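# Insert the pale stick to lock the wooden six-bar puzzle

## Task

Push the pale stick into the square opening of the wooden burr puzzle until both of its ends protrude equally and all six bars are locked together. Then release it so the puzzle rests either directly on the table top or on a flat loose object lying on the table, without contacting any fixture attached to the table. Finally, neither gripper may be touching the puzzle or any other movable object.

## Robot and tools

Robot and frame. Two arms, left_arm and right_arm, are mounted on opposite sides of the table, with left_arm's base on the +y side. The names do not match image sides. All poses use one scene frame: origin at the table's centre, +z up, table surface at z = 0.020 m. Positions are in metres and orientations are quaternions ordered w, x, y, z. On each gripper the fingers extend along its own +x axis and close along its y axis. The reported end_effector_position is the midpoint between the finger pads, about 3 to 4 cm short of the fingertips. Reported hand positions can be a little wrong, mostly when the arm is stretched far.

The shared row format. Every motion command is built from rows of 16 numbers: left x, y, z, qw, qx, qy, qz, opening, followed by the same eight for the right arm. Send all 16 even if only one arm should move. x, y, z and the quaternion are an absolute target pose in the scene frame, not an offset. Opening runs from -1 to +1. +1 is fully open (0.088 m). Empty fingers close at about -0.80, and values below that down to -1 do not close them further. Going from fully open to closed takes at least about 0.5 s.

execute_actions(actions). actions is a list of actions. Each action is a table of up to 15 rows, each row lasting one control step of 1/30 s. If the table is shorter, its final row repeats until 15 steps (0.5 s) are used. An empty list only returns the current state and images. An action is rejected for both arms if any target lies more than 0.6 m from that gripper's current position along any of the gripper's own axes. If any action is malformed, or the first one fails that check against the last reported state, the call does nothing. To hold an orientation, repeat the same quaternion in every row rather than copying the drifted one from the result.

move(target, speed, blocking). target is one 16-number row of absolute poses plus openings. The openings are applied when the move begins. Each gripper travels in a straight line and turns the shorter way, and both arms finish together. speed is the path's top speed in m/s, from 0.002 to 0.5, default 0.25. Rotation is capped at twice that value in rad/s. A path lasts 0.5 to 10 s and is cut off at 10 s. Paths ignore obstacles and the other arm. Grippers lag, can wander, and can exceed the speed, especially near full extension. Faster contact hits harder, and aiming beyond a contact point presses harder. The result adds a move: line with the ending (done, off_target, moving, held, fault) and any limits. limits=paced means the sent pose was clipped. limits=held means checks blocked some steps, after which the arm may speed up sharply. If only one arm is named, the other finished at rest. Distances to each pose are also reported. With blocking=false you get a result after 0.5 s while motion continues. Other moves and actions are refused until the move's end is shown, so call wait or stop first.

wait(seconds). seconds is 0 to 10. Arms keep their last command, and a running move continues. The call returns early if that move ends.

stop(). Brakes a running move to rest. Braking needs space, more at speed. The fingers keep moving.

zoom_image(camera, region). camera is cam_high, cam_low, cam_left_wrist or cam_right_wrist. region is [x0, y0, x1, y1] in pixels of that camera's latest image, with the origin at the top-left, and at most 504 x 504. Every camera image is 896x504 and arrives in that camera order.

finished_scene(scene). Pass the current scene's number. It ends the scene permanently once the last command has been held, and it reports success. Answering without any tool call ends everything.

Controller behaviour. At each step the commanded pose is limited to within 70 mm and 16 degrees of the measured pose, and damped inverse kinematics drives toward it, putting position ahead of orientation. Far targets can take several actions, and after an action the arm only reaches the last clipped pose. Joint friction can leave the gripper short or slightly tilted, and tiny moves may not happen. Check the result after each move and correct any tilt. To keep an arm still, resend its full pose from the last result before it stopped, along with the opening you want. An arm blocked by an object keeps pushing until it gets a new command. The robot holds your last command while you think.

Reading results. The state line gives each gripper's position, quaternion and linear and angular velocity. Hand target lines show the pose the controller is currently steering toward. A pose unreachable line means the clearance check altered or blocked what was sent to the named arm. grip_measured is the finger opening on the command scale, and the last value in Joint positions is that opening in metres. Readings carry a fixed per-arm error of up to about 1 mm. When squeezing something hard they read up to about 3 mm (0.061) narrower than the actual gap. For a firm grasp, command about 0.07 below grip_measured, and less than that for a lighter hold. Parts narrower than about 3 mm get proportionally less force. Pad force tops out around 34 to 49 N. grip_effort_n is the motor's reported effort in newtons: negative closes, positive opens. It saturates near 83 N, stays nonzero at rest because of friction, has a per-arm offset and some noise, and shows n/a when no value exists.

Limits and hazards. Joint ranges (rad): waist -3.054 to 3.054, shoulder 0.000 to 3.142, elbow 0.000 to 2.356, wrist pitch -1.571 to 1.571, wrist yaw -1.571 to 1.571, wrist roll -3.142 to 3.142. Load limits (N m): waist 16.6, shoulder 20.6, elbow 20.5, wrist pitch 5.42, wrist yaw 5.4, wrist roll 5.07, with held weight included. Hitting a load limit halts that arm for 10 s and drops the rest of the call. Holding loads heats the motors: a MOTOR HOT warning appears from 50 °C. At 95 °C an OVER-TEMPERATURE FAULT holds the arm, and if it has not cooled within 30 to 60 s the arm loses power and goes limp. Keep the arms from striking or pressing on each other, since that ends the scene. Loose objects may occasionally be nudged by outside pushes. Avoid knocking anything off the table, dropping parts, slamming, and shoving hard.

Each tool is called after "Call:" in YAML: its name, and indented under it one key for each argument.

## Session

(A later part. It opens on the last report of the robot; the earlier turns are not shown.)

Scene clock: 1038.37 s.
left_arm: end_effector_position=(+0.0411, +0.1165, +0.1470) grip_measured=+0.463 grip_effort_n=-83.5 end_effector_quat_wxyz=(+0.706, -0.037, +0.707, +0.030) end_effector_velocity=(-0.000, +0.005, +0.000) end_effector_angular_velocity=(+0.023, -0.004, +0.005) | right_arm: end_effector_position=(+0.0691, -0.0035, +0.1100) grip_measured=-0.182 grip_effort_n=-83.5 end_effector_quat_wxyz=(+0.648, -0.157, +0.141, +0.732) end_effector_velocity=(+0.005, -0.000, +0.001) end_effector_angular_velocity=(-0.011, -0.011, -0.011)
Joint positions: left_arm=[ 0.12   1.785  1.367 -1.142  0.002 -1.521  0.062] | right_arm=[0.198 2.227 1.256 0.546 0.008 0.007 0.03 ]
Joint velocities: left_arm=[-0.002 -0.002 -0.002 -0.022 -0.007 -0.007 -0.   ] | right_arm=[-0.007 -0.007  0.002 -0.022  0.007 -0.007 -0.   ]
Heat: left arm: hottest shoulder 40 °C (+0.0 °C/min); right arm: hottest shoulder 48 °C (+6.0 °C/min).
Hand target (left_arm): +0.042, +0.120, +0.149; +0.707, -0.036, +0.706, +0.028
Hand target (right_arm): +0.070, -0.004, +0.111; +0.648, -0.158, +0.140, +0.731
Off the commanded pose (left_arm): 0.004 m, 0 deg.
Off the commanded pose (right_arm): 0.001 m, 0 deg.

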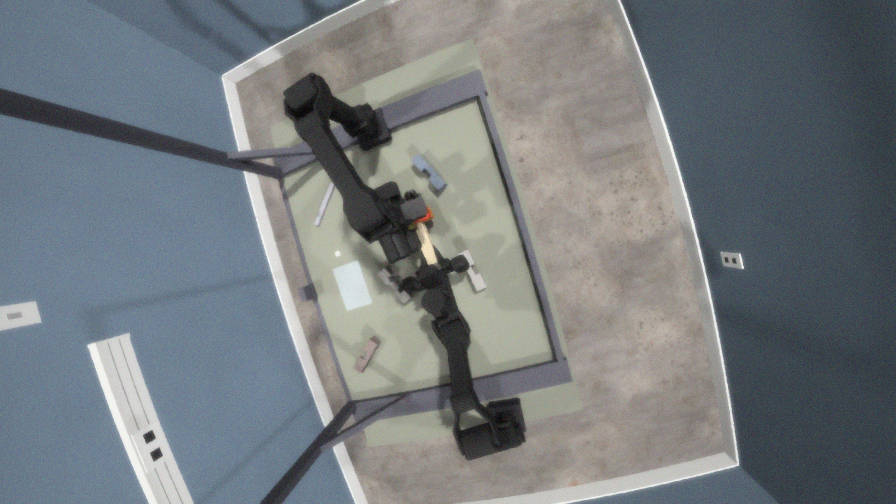

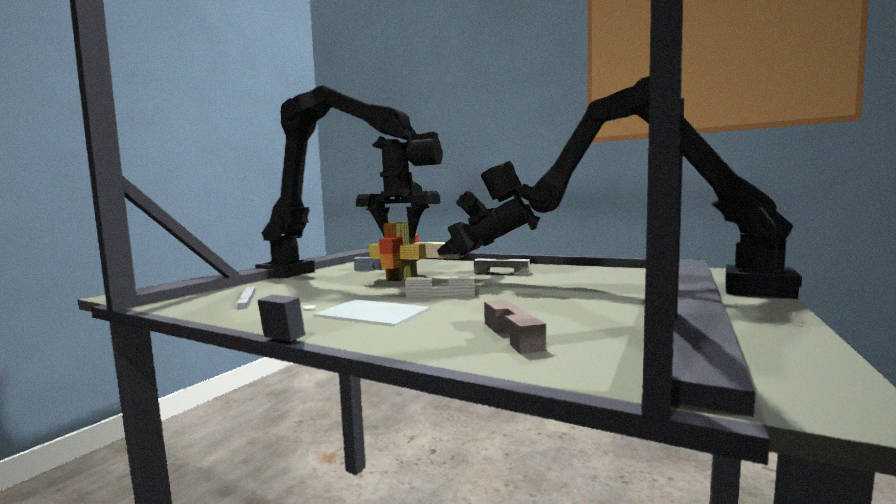

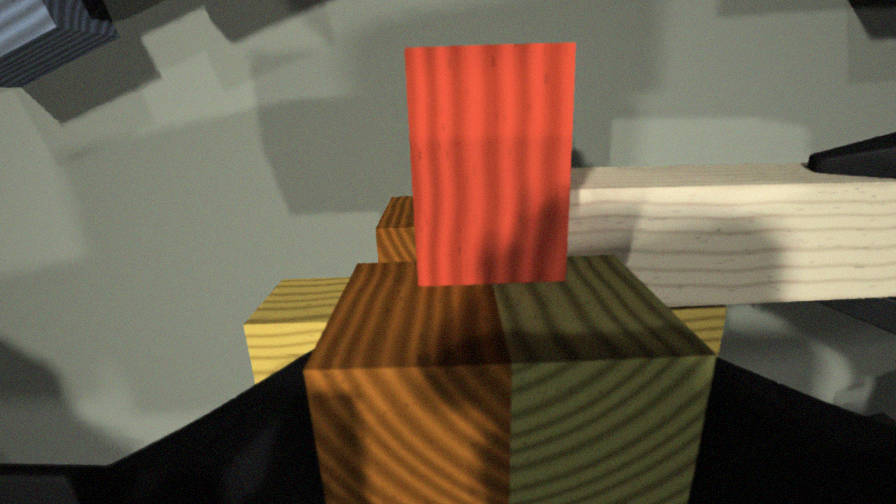

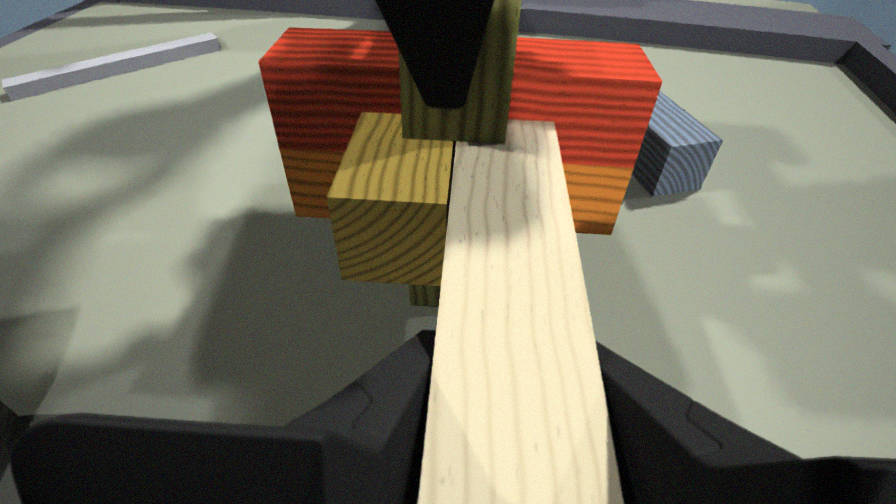

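Call:
execute_actions:
  actions:
    - [[0.0418,0.1200,0.149,0.7066,-0.0363,0.7061,0.0279,0.40, 0.0686,-0.0039,0.1110,0.6467,-0.1583,0.1408,0.7327,-0.23]]
    - [[0.0418,0.1200,0.149,0.7066,-0.0363,0.7061,0.0279,0.40, 0.0680,-0.0040,0.1110,0.6453,-0.1580,0.1411,0.7340,-0.23]]

Call:
zoom_image:
  camera: "cam_right_wrist"
  region: [420, 100, 580, 215]

Scene clock: 1050.57 s.
left_arm: end_effector_position=(+0.0411, +0.1165, +0.1470) grip_measured=+0.463 grip_effort_n=-83.5 end_effector_quat_wxyz=(+0.706, -0.037, +0.707, +0.030) end_effector_velocity=(-0.000, +0.002, +0.000) end_effector_angular_velocity=(+0.008, -0.006, +0.005) | right_arm: end_effector_position=(+0.0689, -0.0035, +0.1100) grip_measured=-0.182 grip_effort_n=-83.5 end_effector_quat_wxyz=(+0.648, -0.157, +0.141, +0.732) end_effector_velocity=(-0.002, -0.002, -0.001) end_effector_angular_velocity=(-0.019, +0.013, +0.015)
Joint positions: left_arm=[ 0.12   1.785  1.367 -1.142  0.002 -1.521  0.062] | right_arm=[0.198 2.227 1.256 0.546 0.008 0.007 0.03 ]
Joint velocities: left_arm=[-0.002 -0.002 -0.002 -0.007 -0.007 -0.007 -0.   ] | right_arm=[-0.002 -0.007 -0.002 -0.022 -0.022  0.007 -0.   ]
Heat: left arm: hottest shoulder 40 °C (+0.0 °C/min); right arm: hottest shoulder 48 °C (+3.0 °C/min).
Hand target (left_arm): +0.042, +0.120, +0.149; +0.707, -0.036, +0.706, +0.028
Hand target (right_arm): +0.068, -0.004, +0.111; +0.645, -0.158, +0.141, +0.734
Off the commanded pose (left_arm): 0.004 m, 0 deg.
Off the commanded pose (right_arm): 0.001 m, 0 deg.

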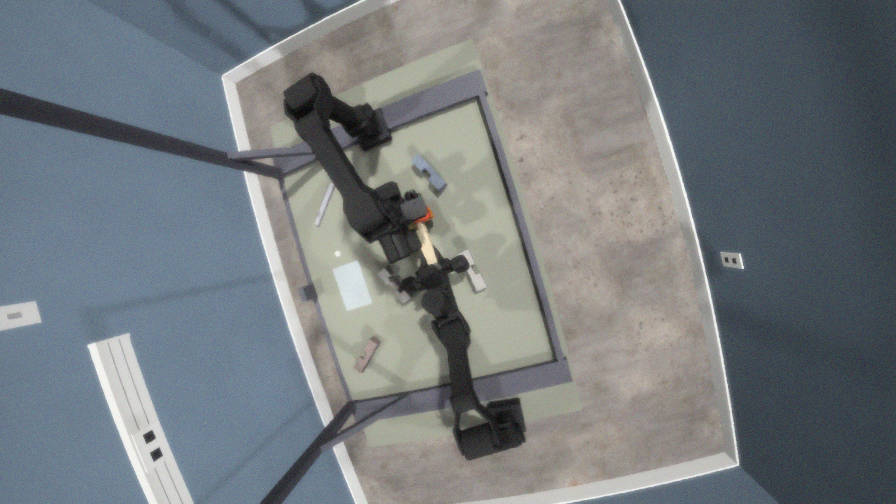

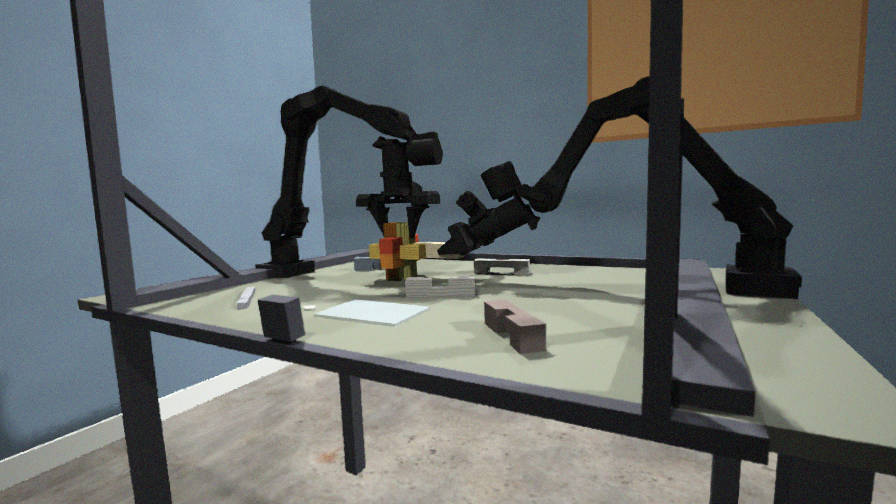

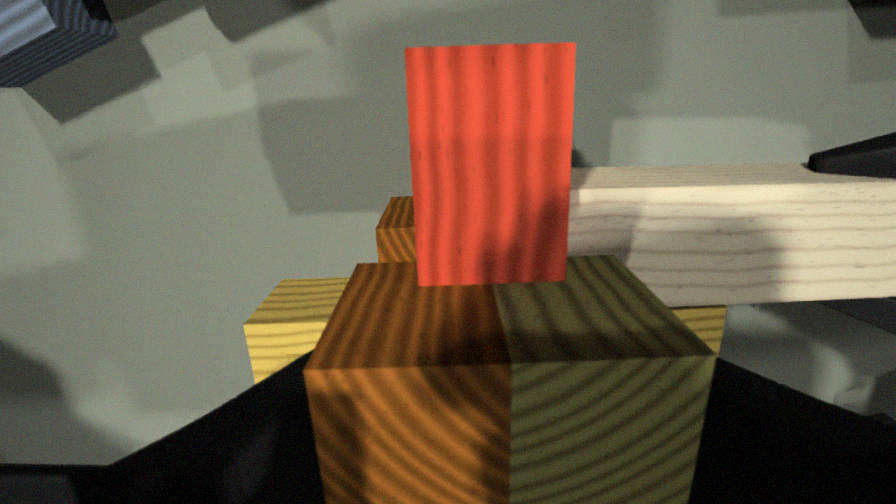

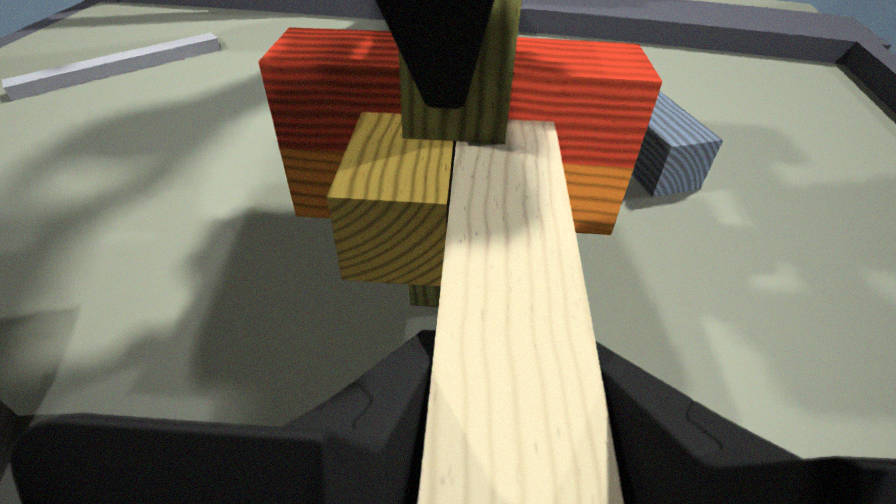

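Region (420, 100, 580, 215) of cam_right_wrist's 896x504 image, scaled by 3.150, with more detail than that image has; it fills the top 362 rows of this view, and the rest is white.

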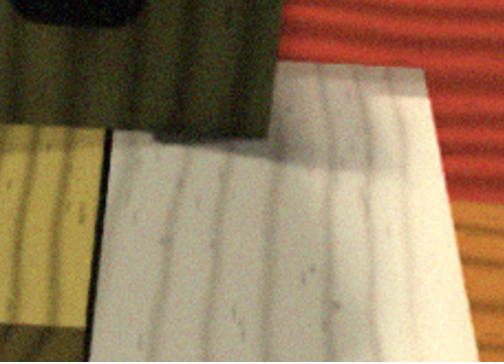

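Call:
execute_actions:
  actions:
    - [[0.0418,0.1200,0.149,0.7066,-0.0363,0.7061,0.0279,0.40, 0.0675,-0.0040,0.1110,0.6442,-0.1578,0.1414,0.7350,-0.23]]
    - [[0.0418,0.1200,0.149,0.7066,-0.0363,0.7061,0.0279,0.40, 0.0671,-0.0041,0.1110,0.6431,-0.1576,0.1416,0.7359,-0.23]]

Call:
zoom_image:
  camera: "cam_right_wrist"
  region: [420, 100, 580, 215]

Scene clock: 1082.60 s.
left_arm: end_effector_position=(+0.0411, +0.1165, +0.1470) grip_measured=+0.463 grip_effort_n=-83.5 end_effector_quat_wxyz=(+0.706, -0.037, +0.707, +0.029) end_effector_velocity=(-0.000, +0.005, +0.000) end_effector_angular_velocity=(+0.023, -0.004, +0.005) | right_arm: end_effector_position=(+0.0690, -0.0035, +0.1099) grip_measured=-0.182 grip_effort_n=-83.5 end_effector_quat_wxyz=(+0.647, -0.157, +0.141, +0.732) end_effector_velocity=(+0.000, +0.000, +0.001) end_effector_angular_velocity=(-0.000, -0.017, +0.013)
Joint positions: left_arm=[ 0.12   1.785  1.367 -1.142  0.002 -1.52   0.062] | right_arm=[0.198 2.227 1.256 0.546 0.007 0.007 0.03 ]
Joint velocities: left_arm=[-0.002 -0.002 -0.002 -0.022 -0.007 -0.007 -0.   ] | right_arm=[-0.002 -0.002  0.002 -0.007 -0.007 -0.022 -0.   ]
Heat: left arm: hottest shoulder 41 °C (+1.0 °C/min); right arm: hottest shoulder 48 °C (+0.0 °C/min).
Hand target (left_arm): +0.042, +0.120, +0.149; +0.707, -0.036, +0.706, +0.028
Hand target (right_arm): +0.067, -0.004, +0.111; +0.643, -0.158, +0.142, +0.736
Off the commanded pose (left_arm): 0.004 m, 0 deg.
Off the commanded pose (right_arm): 0.002 m, 1 deg.

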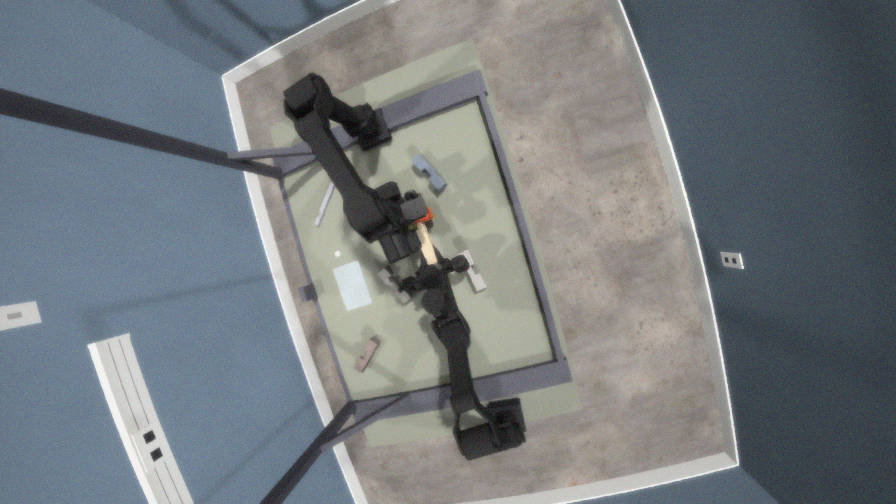

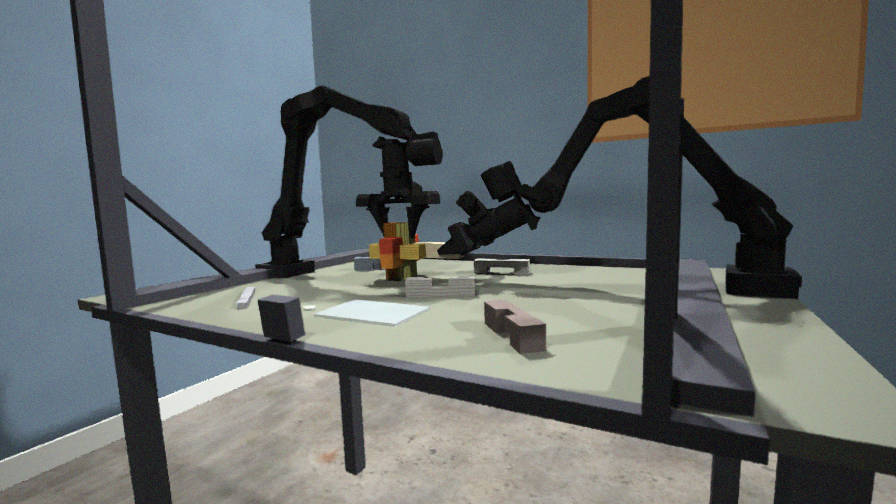

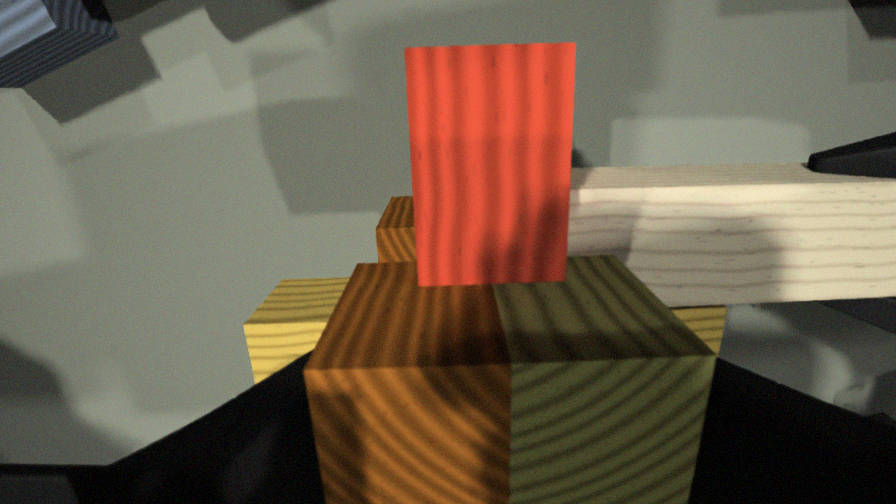

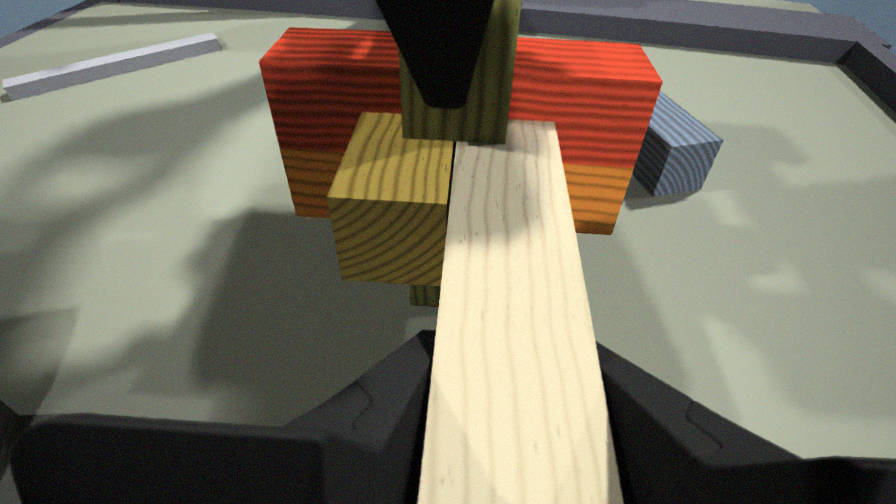

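Region (420, 100, 580, 215) of cam_right_wrist's 896x504 image, scaled by 3.150, with more detail than that image has; it fills the top 362 rows of this view, and the rest is white.

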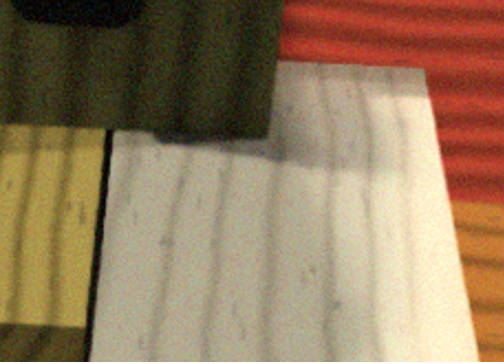

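Call:
execute_actions:
  actions:
    - [[0.0418,0.1200,0.149,0.7066,-0.0363,0.7061,0.0279,0.40, 0.0692,-0.0045,0.1120,0.6485,-0.1571,0.1392,0.7317,-0.23]]
    - [[0.0408,0.1226,0.1416,0.7056,-0.0261,0.7069,0.0381,0.40, 0.0693,-0.0057,0.1137,0.6488,-0.1556,0.1379,0.7320,-0.23]]
    - [[0.0398,0.1252,0.1343,0.7046,-0.0159,0.7078,0.0483,0.40, 0.0693,-0.0057,0.1137,0.6488,-0.1556,0.1379,0.7320,-0.23]]

Scene clock: 1112.20 s.
left_arm: end_effector_position=(+0.0410, +0.1172, +0.1464) grip_measured=+0.463 grip_effort_n=-83.5 end_effector_quat_wxyz=(+0.706, -0.036, +0.707, +0.030) end_effector_velocity=(-0.000, +0.005, -0.001) end_effector_angular_velocity=(+0.028, -0.003, +0.005) | right_arm: end_effector_position=(+0.0690, -0.0032, +0.1108) grip_measured=-0.182 grip_effort_n=-83.5 end_effector_quat_wxyz=(+0.648, -0.156, +0.140, +0.733) end_effector_velocity=(+0.003, -0.001, -0.001) end_effector_angular_velocity=(-0.004, -0.024, -0.000)
Joint positions: left_arm=[ 0.12   1.785  1.364 -1.142  0.002 -1.52   0.062] | right_arm=[0.198 2.227 1.256 0.549 0.008 0.007 0.03 ]
Joint velocities: left_arm=[-0.002  0.002 -0.002 -0.022 -0.007 -0.007 -0.   ] | right_arm=[-0.002 -0.002 -0.002 -0.007  0.007 -0.022  0.   ]
Heat: left arm: hottest shoulder 41 °C (+1.0 °C/min); right arm: hottest shoulder 49 °C (+1.0 °C/min).
Hand target (left_arm): +0.040, +0.126, +0.135; +0.704, -0.016, +0.708, +0.048
Hand target (right_arm): +0.069, -0.006, +0.114; +0.649, -0.156, +0.138, +0.732
Off the commanded pose (left_arm): 0.015 m, 3 deg.
Off the commanded pose (right_arm): 0.004 m, 0 deg.

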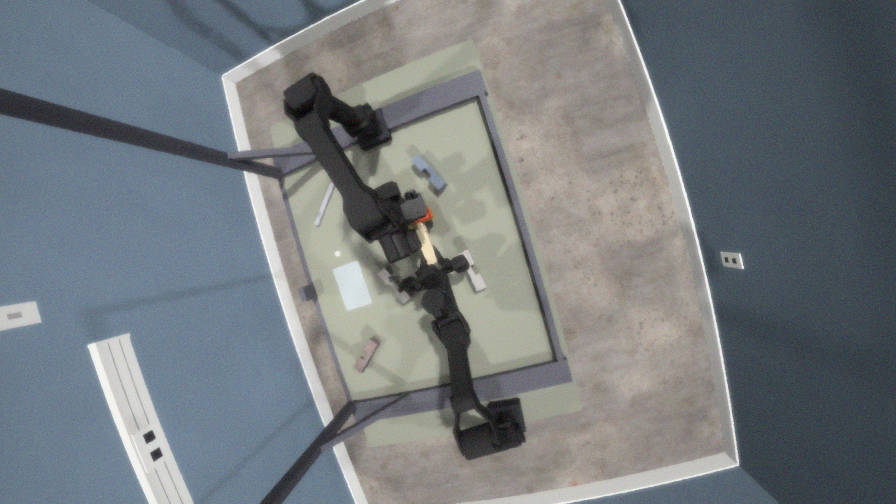

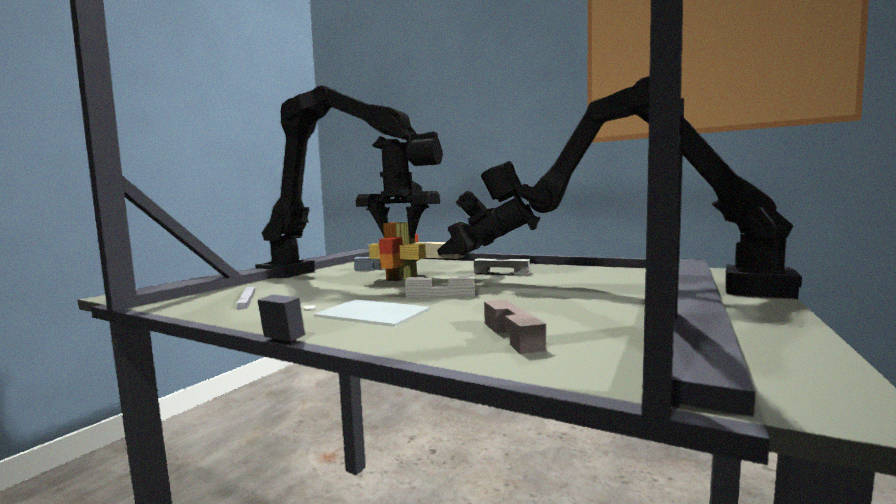

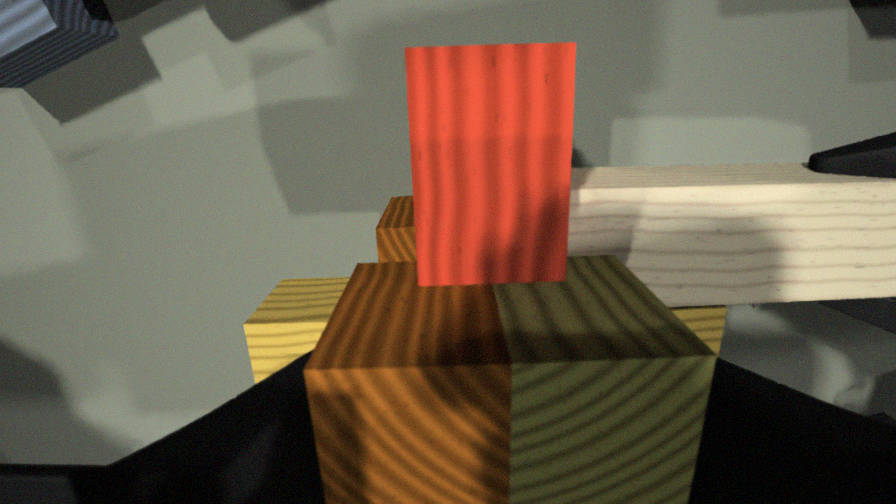

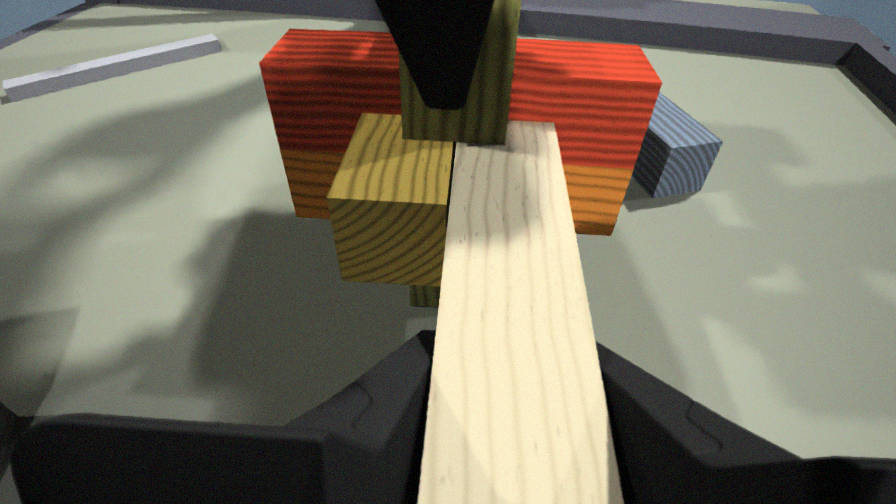

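Call:
execute_actions:
  actions:
    - [[0.0398,0.1252,0.1343,0.7046,-0.0159,0.7078,0.0483,0.40, 0.0693,-0.0059,0.1133,0.6486,-0.1567,0.1389,0.7318,-0.23]]
    - [[0.0398,0.1252,0.1343,0.7046,-0.0159,0.7078,0.0483,0.40, 0.0694,-0.0069,0.1133,0.6486,-0.1567,0.1389,0.7318,-0.23],[0.0398,0.1252,0.1343,0.7046,-0.0159,0.7078,0.0483,0.40, 0.0694,-0.0069,0.1133,0.6486,-0.1567,0.1389,0.7318,-0.23],[0.0398,0.1252,0.1343,0.7046,-0.0159,0.7078,0.0483,0.40, 0.0694,-0.0069,0.1133,0.6486,-0.1567,0.1389,0.7318,-0.23],[0.0398,0.1252,0.1343,0.7046,-0.0159,0.7078,0.0483,0.40, 0.0694,-0.0069,0.1133,0.6486,-0.1567,0.1389,0.7318,-0.23],[0.0398,0.1252,0.1343,0.7046,-0.0159,0.7078,0.0483,0.40, 0.0694,-0.0069,0.1133,0.6486,-0.1567,0.1389,0.7318,-0.23],[0.0398,0.1252,0.1343,0.7046,-0.0159,0.7078,0.0483,0.40, 0.0694,-0.0069,0.1133,0.6486,-0.1567,0.1389,0.7318,-0.23],[0.0398,0.1252,0.1343,0.7046,-0.0159,0.7078,0.0483,0.40, 0.0694,-0.0069,0.1133,0.6486,-0.1567,0.1389,0.7318,-0.23],[0.0398,0.1252,0.1343,0.7046,-0.0159,0.7078,0.0483,0.40, 0.0695,-0.0079,0.1133,0.6486,-0.1567,0.1389,0.7318,-0.23]]
    - [[0.0398,0.1252,0.1343,0.7046,-0.0159,0.7078,0.0483,0.40, 0.0697,-0.0089,0.1133,0.6486,-0.1567,0.1389,0.7318,-0.23],[0.0398,0.1252,0.1343,0.7046,-0.0159,0.7078,0.0483,0.40, 0.0697,-0.0089,0.1133,0.6486,-0.1567,0.1389,0.7318,-0.23],[0.0398,0.1252,0.1343,0.7046,-0.0159,0.7078,0.0483,0.40, 0.0697,-0.0089,0.1133,0.6486,-0.1567,0.1389,0.7318,-0.23],[0.0398,0.1252,0.1343,0.7046,-0.0159,0.7078,0.0483,0.40, 0.0697,-0.0089,0.1133,0.6486,-0.1567,0.1389,0.7318,-0.23],[0.0398,0.1252,0.1343,0.7046,-0.0159,0.7078,0.0483,0.40, 0.0697,-0.0089,0.1133,0.6486,-0.1567,0.1389,0.7318,-0.23],[0.0398,0.1252,0.1343,0.7046,-0.0159,0.7078,0.0483,0.40, 0.0697,-0.0089,0.1133,0.6486,-0.1567,0.1389,0.7318,-0.23],[0.0398,0.1252,0.1343,0.7046,-0.0159,0.7078,0.0483,0.40, 0.0697,-0.0089,0.1133,0.6486,-0.1567,0.1389,0.7318,-0.23],[0.0398,0.1252,0.1343,0.7046,-0.0159,0.7078,0.0483,0.40, 0.0698,-0.0099,0.1133,0.6486,-0.1567,0.1389,0.7318,-0.23]]
    - [[0.0398,0.1252,0.1343,0.7046,-0.0159,0.7078,0.0483,0.40, 0.0699,-0.0109,0.1133,0.6486,-0.1567,0.1389,0.7318,-0.23]]

Scene clock: 1127.77 s.
left_arm: end_effector_position=(+0.0410, +0.1172, +0.1464) grip_measured=+0.463 grip_effort_n=-83.5 end_effector_quat_wxyz=(+0.706, -0.036, +0.707, +0.030) end_effector_velocity=(-0.001, +0.009, +0.002) end_effector_angular_velocity=(+0.032, -0.003, +0.005) | right_arm: end_effector_position=(+0.0696, -0.0080, +0.1106) grip_measured=-0.182 grip_effort_n=-83.5 end_effector_quat_wxyz=(+0.647, -0.156, +0.141, +0.732) end_effector_velocity=(+0.001, -0.002, -0.004) end_effector_angular_velocity=(-0.021, -0.007, +0.007)
Joint positions: left_arm=[ 0.12   1.785  1.364 -1.142  0.002 -1.52   0.062] | right_arm=[0.198 2.213 1.232 0.557 0.008 0.007 0.03 ]
Joint velocities: left_arm=[-0.002 -0.007 -0.002 -0.037 -0.007 -0.007 -0.   ] | right_arm=[-0.002 -0.002 -0.002 -0.022 -0.007 -0.007 -0.   ]
Heat: left arm: hottest shoulder 38 °C (-3.0 °C/min); right arm: hottest shoulder 50 °C (+2.0 °C/min). Fold the right arm in close to its base before you think long.
Hand target (left_arm): +0.040, +0.126, +0.135; +0.704, -0.016, +0.708, +0.048
Hand target (right_arm): +0.070, -0.011, +0.113; +0.649, -0.157, +0.139, +0.732
Off the commanded pose (left_arm): 0.015 m, 3 deg.
Off the commanded pose (right_arm): 0.004 m, 0 deg.
MOTOR HOT: a motor of the right arm reached 50 °C. Now the hottest motor of the right arm, joint 2 (shoulder), reports 50 °C. The temperature limit of the motors' drives, at which the controller stops that arm, is 95 °C. To cool a motor, set the load down, stop pushing, or move to a pose that needs little force.

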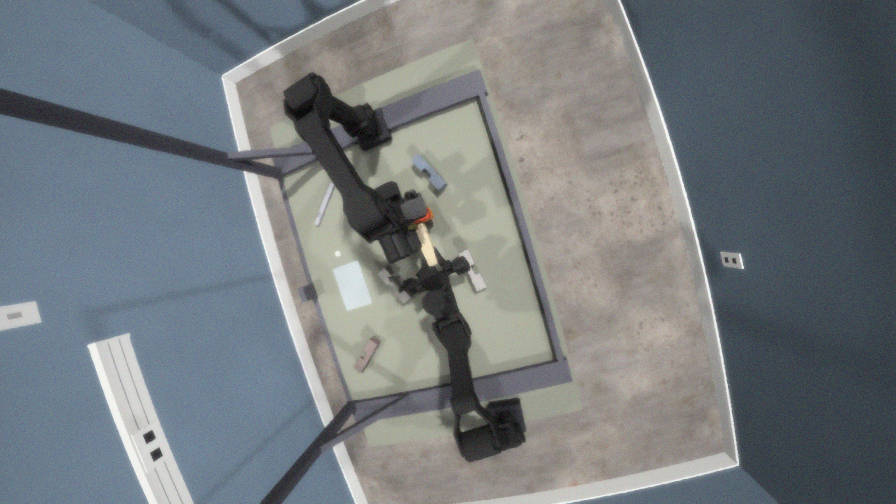

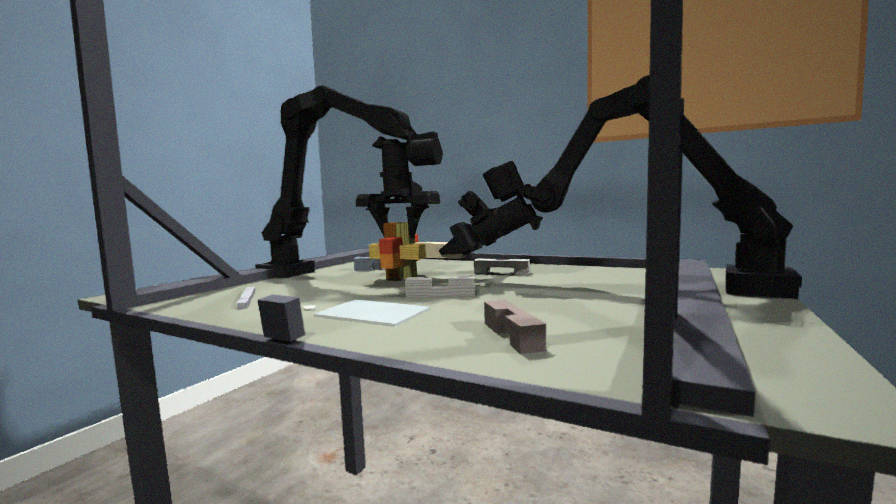

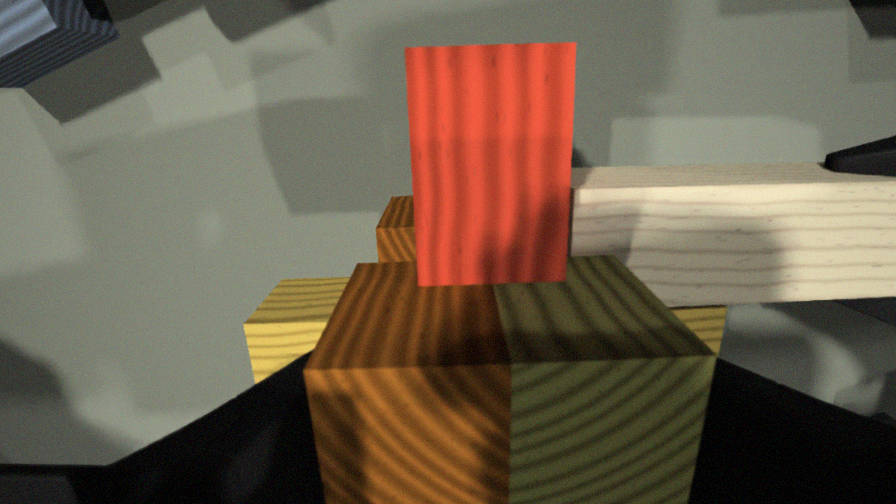

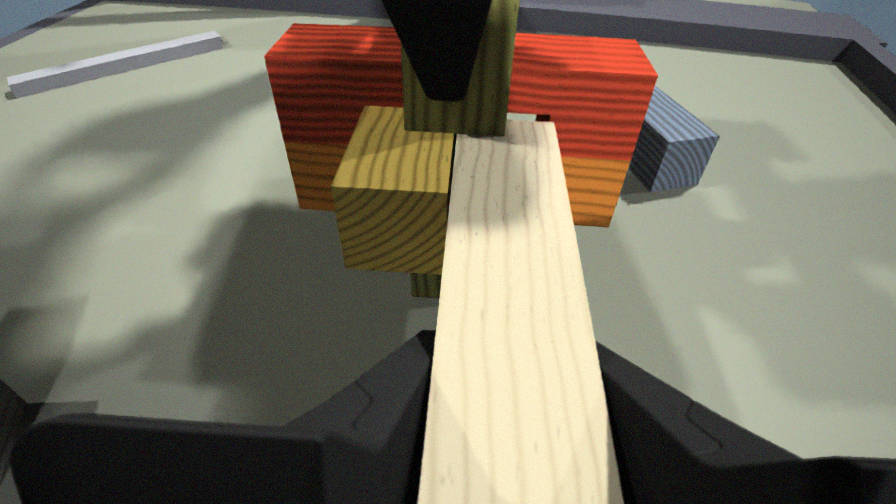

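Call:
zoom_image:
  camera: "cam_right_wrist"
  region: [490, 95, 580, 155]

Call:
zoom_image:
  camera: "cam_right_wrist"
  region: [420, 95, 580, 205]

Call:
execute_actions:
  actions:
    - [[0.0398,0.1252,0.1343,0.7046,-0.0159,0.7078,0.0483,0.40, 0.0696,-0.0082,0.1102,0.6482,-0.1582,0.1402,0.7314,-0.23]]

Region (490, 95, 580, 155) of cam_right_wrist's 896x504 image, scaled by 5.600, with more detail than that image has.

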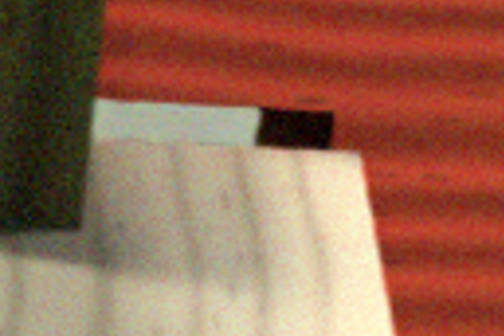

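Region (420, 95, 580, 205) of cam_right_wrist's 896x504 image, scaled by 3.150, with more detail than that image has; it fills the top 346 rows of this view, and the rest is white.

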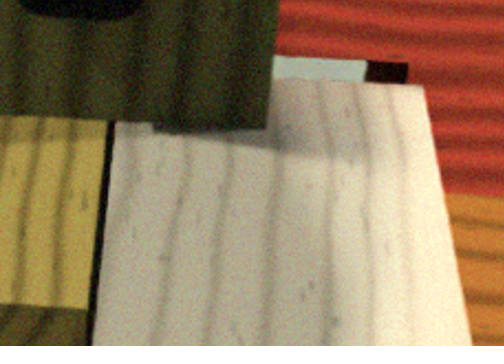

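Scene clock: 1131.90 s.
left_arm: end_effector_position=(+0.0410, +0.1172, +0.1464) grip_measured=+0.463 grip_effort_n=-83.5 end_effector_quat_wxyz=(+0.706, -0.036, +0.707, +0.030) end_effector_velocity=(+0.003, -0.001, +0.000) end_effector_angular_velocity=(-0.004, -0.023, -0.010) | right_arm: end_effector_position=(+0.0696, -0.0080, +0.1106) grip_measured=-0.182 grip_effort_n=-83.5 end_effector_quat_wxyz=(+0.647, -0.156, +0.141, +0.732) end_effector_velocity=(+0.000, -0.001, -0.001) end_effector_angular_velocity=(-0.005, -0.018, +0.013)
Joint positions: left_arm=[ 0.12   1.785  1.364 -1.142  0.002 -1.52   0.062] | right_arm=[0.198 2.213 1.232 0.557 0.008 0.007 0.03 ]
Joint velocities: left_arm=[-0.002 -0.002 -0.002  0.007 -0.022  0.007 -0.   ] | right_arm=[-0.002 -0.002 -0.002 -0.007 -0.007 -0.022 -0.   ]
Heat: left arm: hottest shoulder 37 °C (-4.1 °C/min); right arm: hottest shoulder 50 °C (+2.0 °C/min). Fold the right arm in close to its base before you think long.
Hand target (left_arm): +0.040, +0.126, +0.135; +0.704, -0.016, +0.708, +0.048
Hand target (right_arm): +0.070, -0.008, +0.110; +0.648, -0.158, +0.140, +0.731
Off the commanded pose (left_arm): 0.015 m, 3 deg.
Off the commanded pose (right_arm): 0.000 m, 0 deg.
MOTOR HOT: still on. Now the hottest motor of the right arm, joint 2 (shoulder), reports 50 °C; a drive's own limit is 95 °C.

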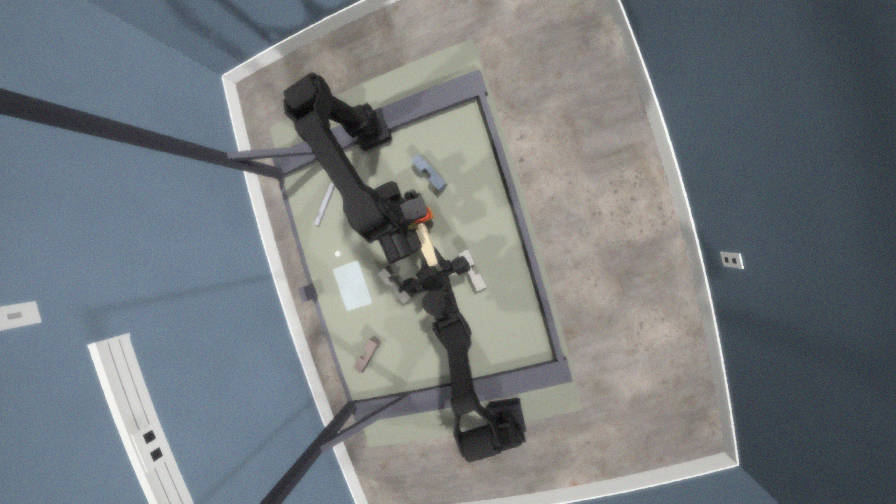

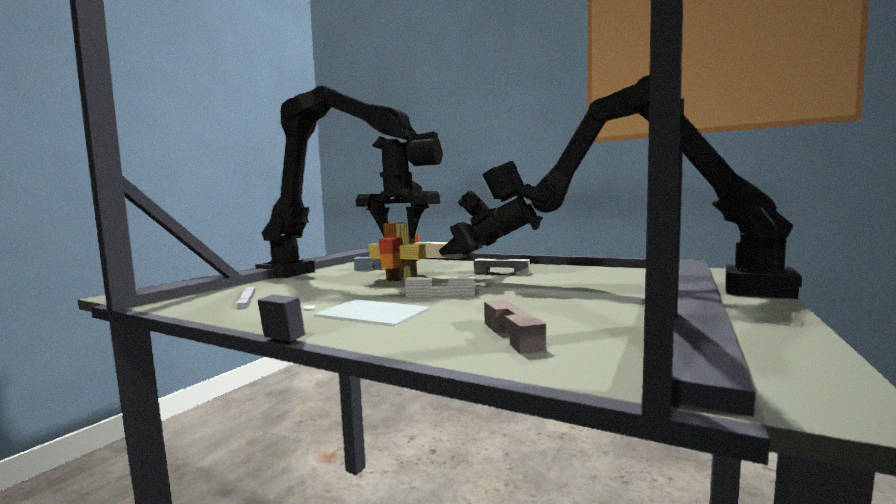

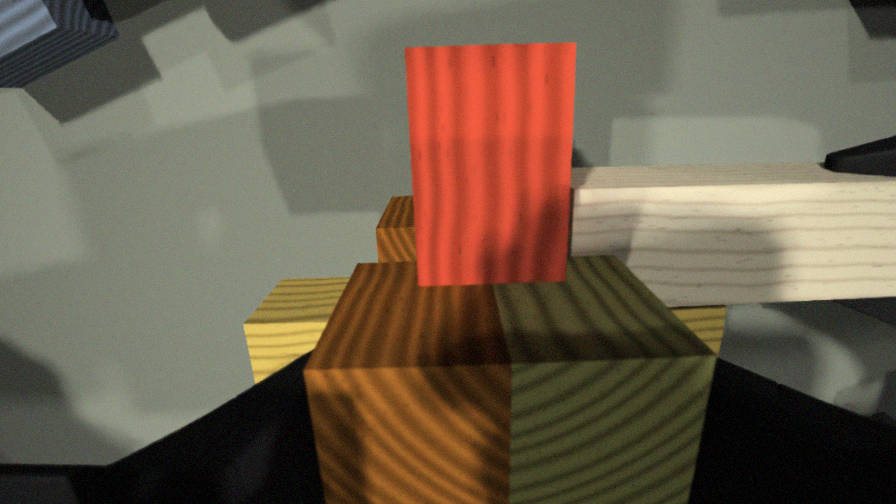

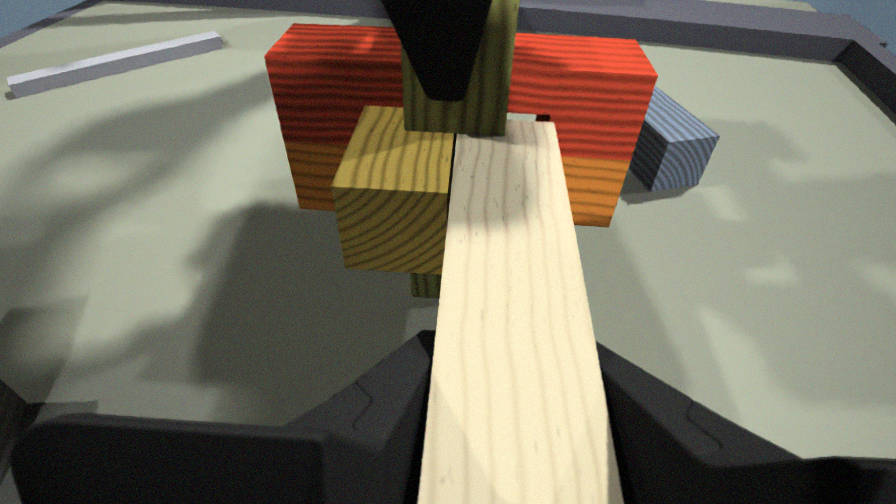

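Call:
zoom_image:
  camera: "cam_right_wrist"
  region: [580, 110, 670, 230]

Call:
zoom_image:
  camera: "cam_right_wrist"
  region: [255, 90, 345, 215]

Region (580, 110, 670, 230) of cam_right_wrist's 896x504 image, scaled by 4.200, with more detail than that image has; it fills the left 378 columns of this view, and the rest is white.

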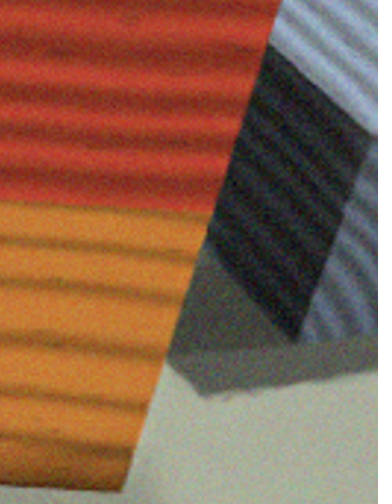

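Region (255, 90, 345, 215) of cam_right_wrist's 896x504 image, scaled by 4.032, with more detail than that image has; it fills the left 363 columns of this view, and the rest is white.

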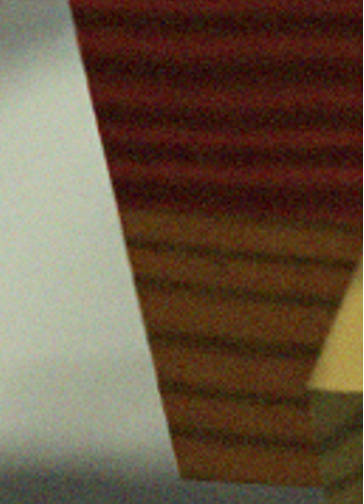

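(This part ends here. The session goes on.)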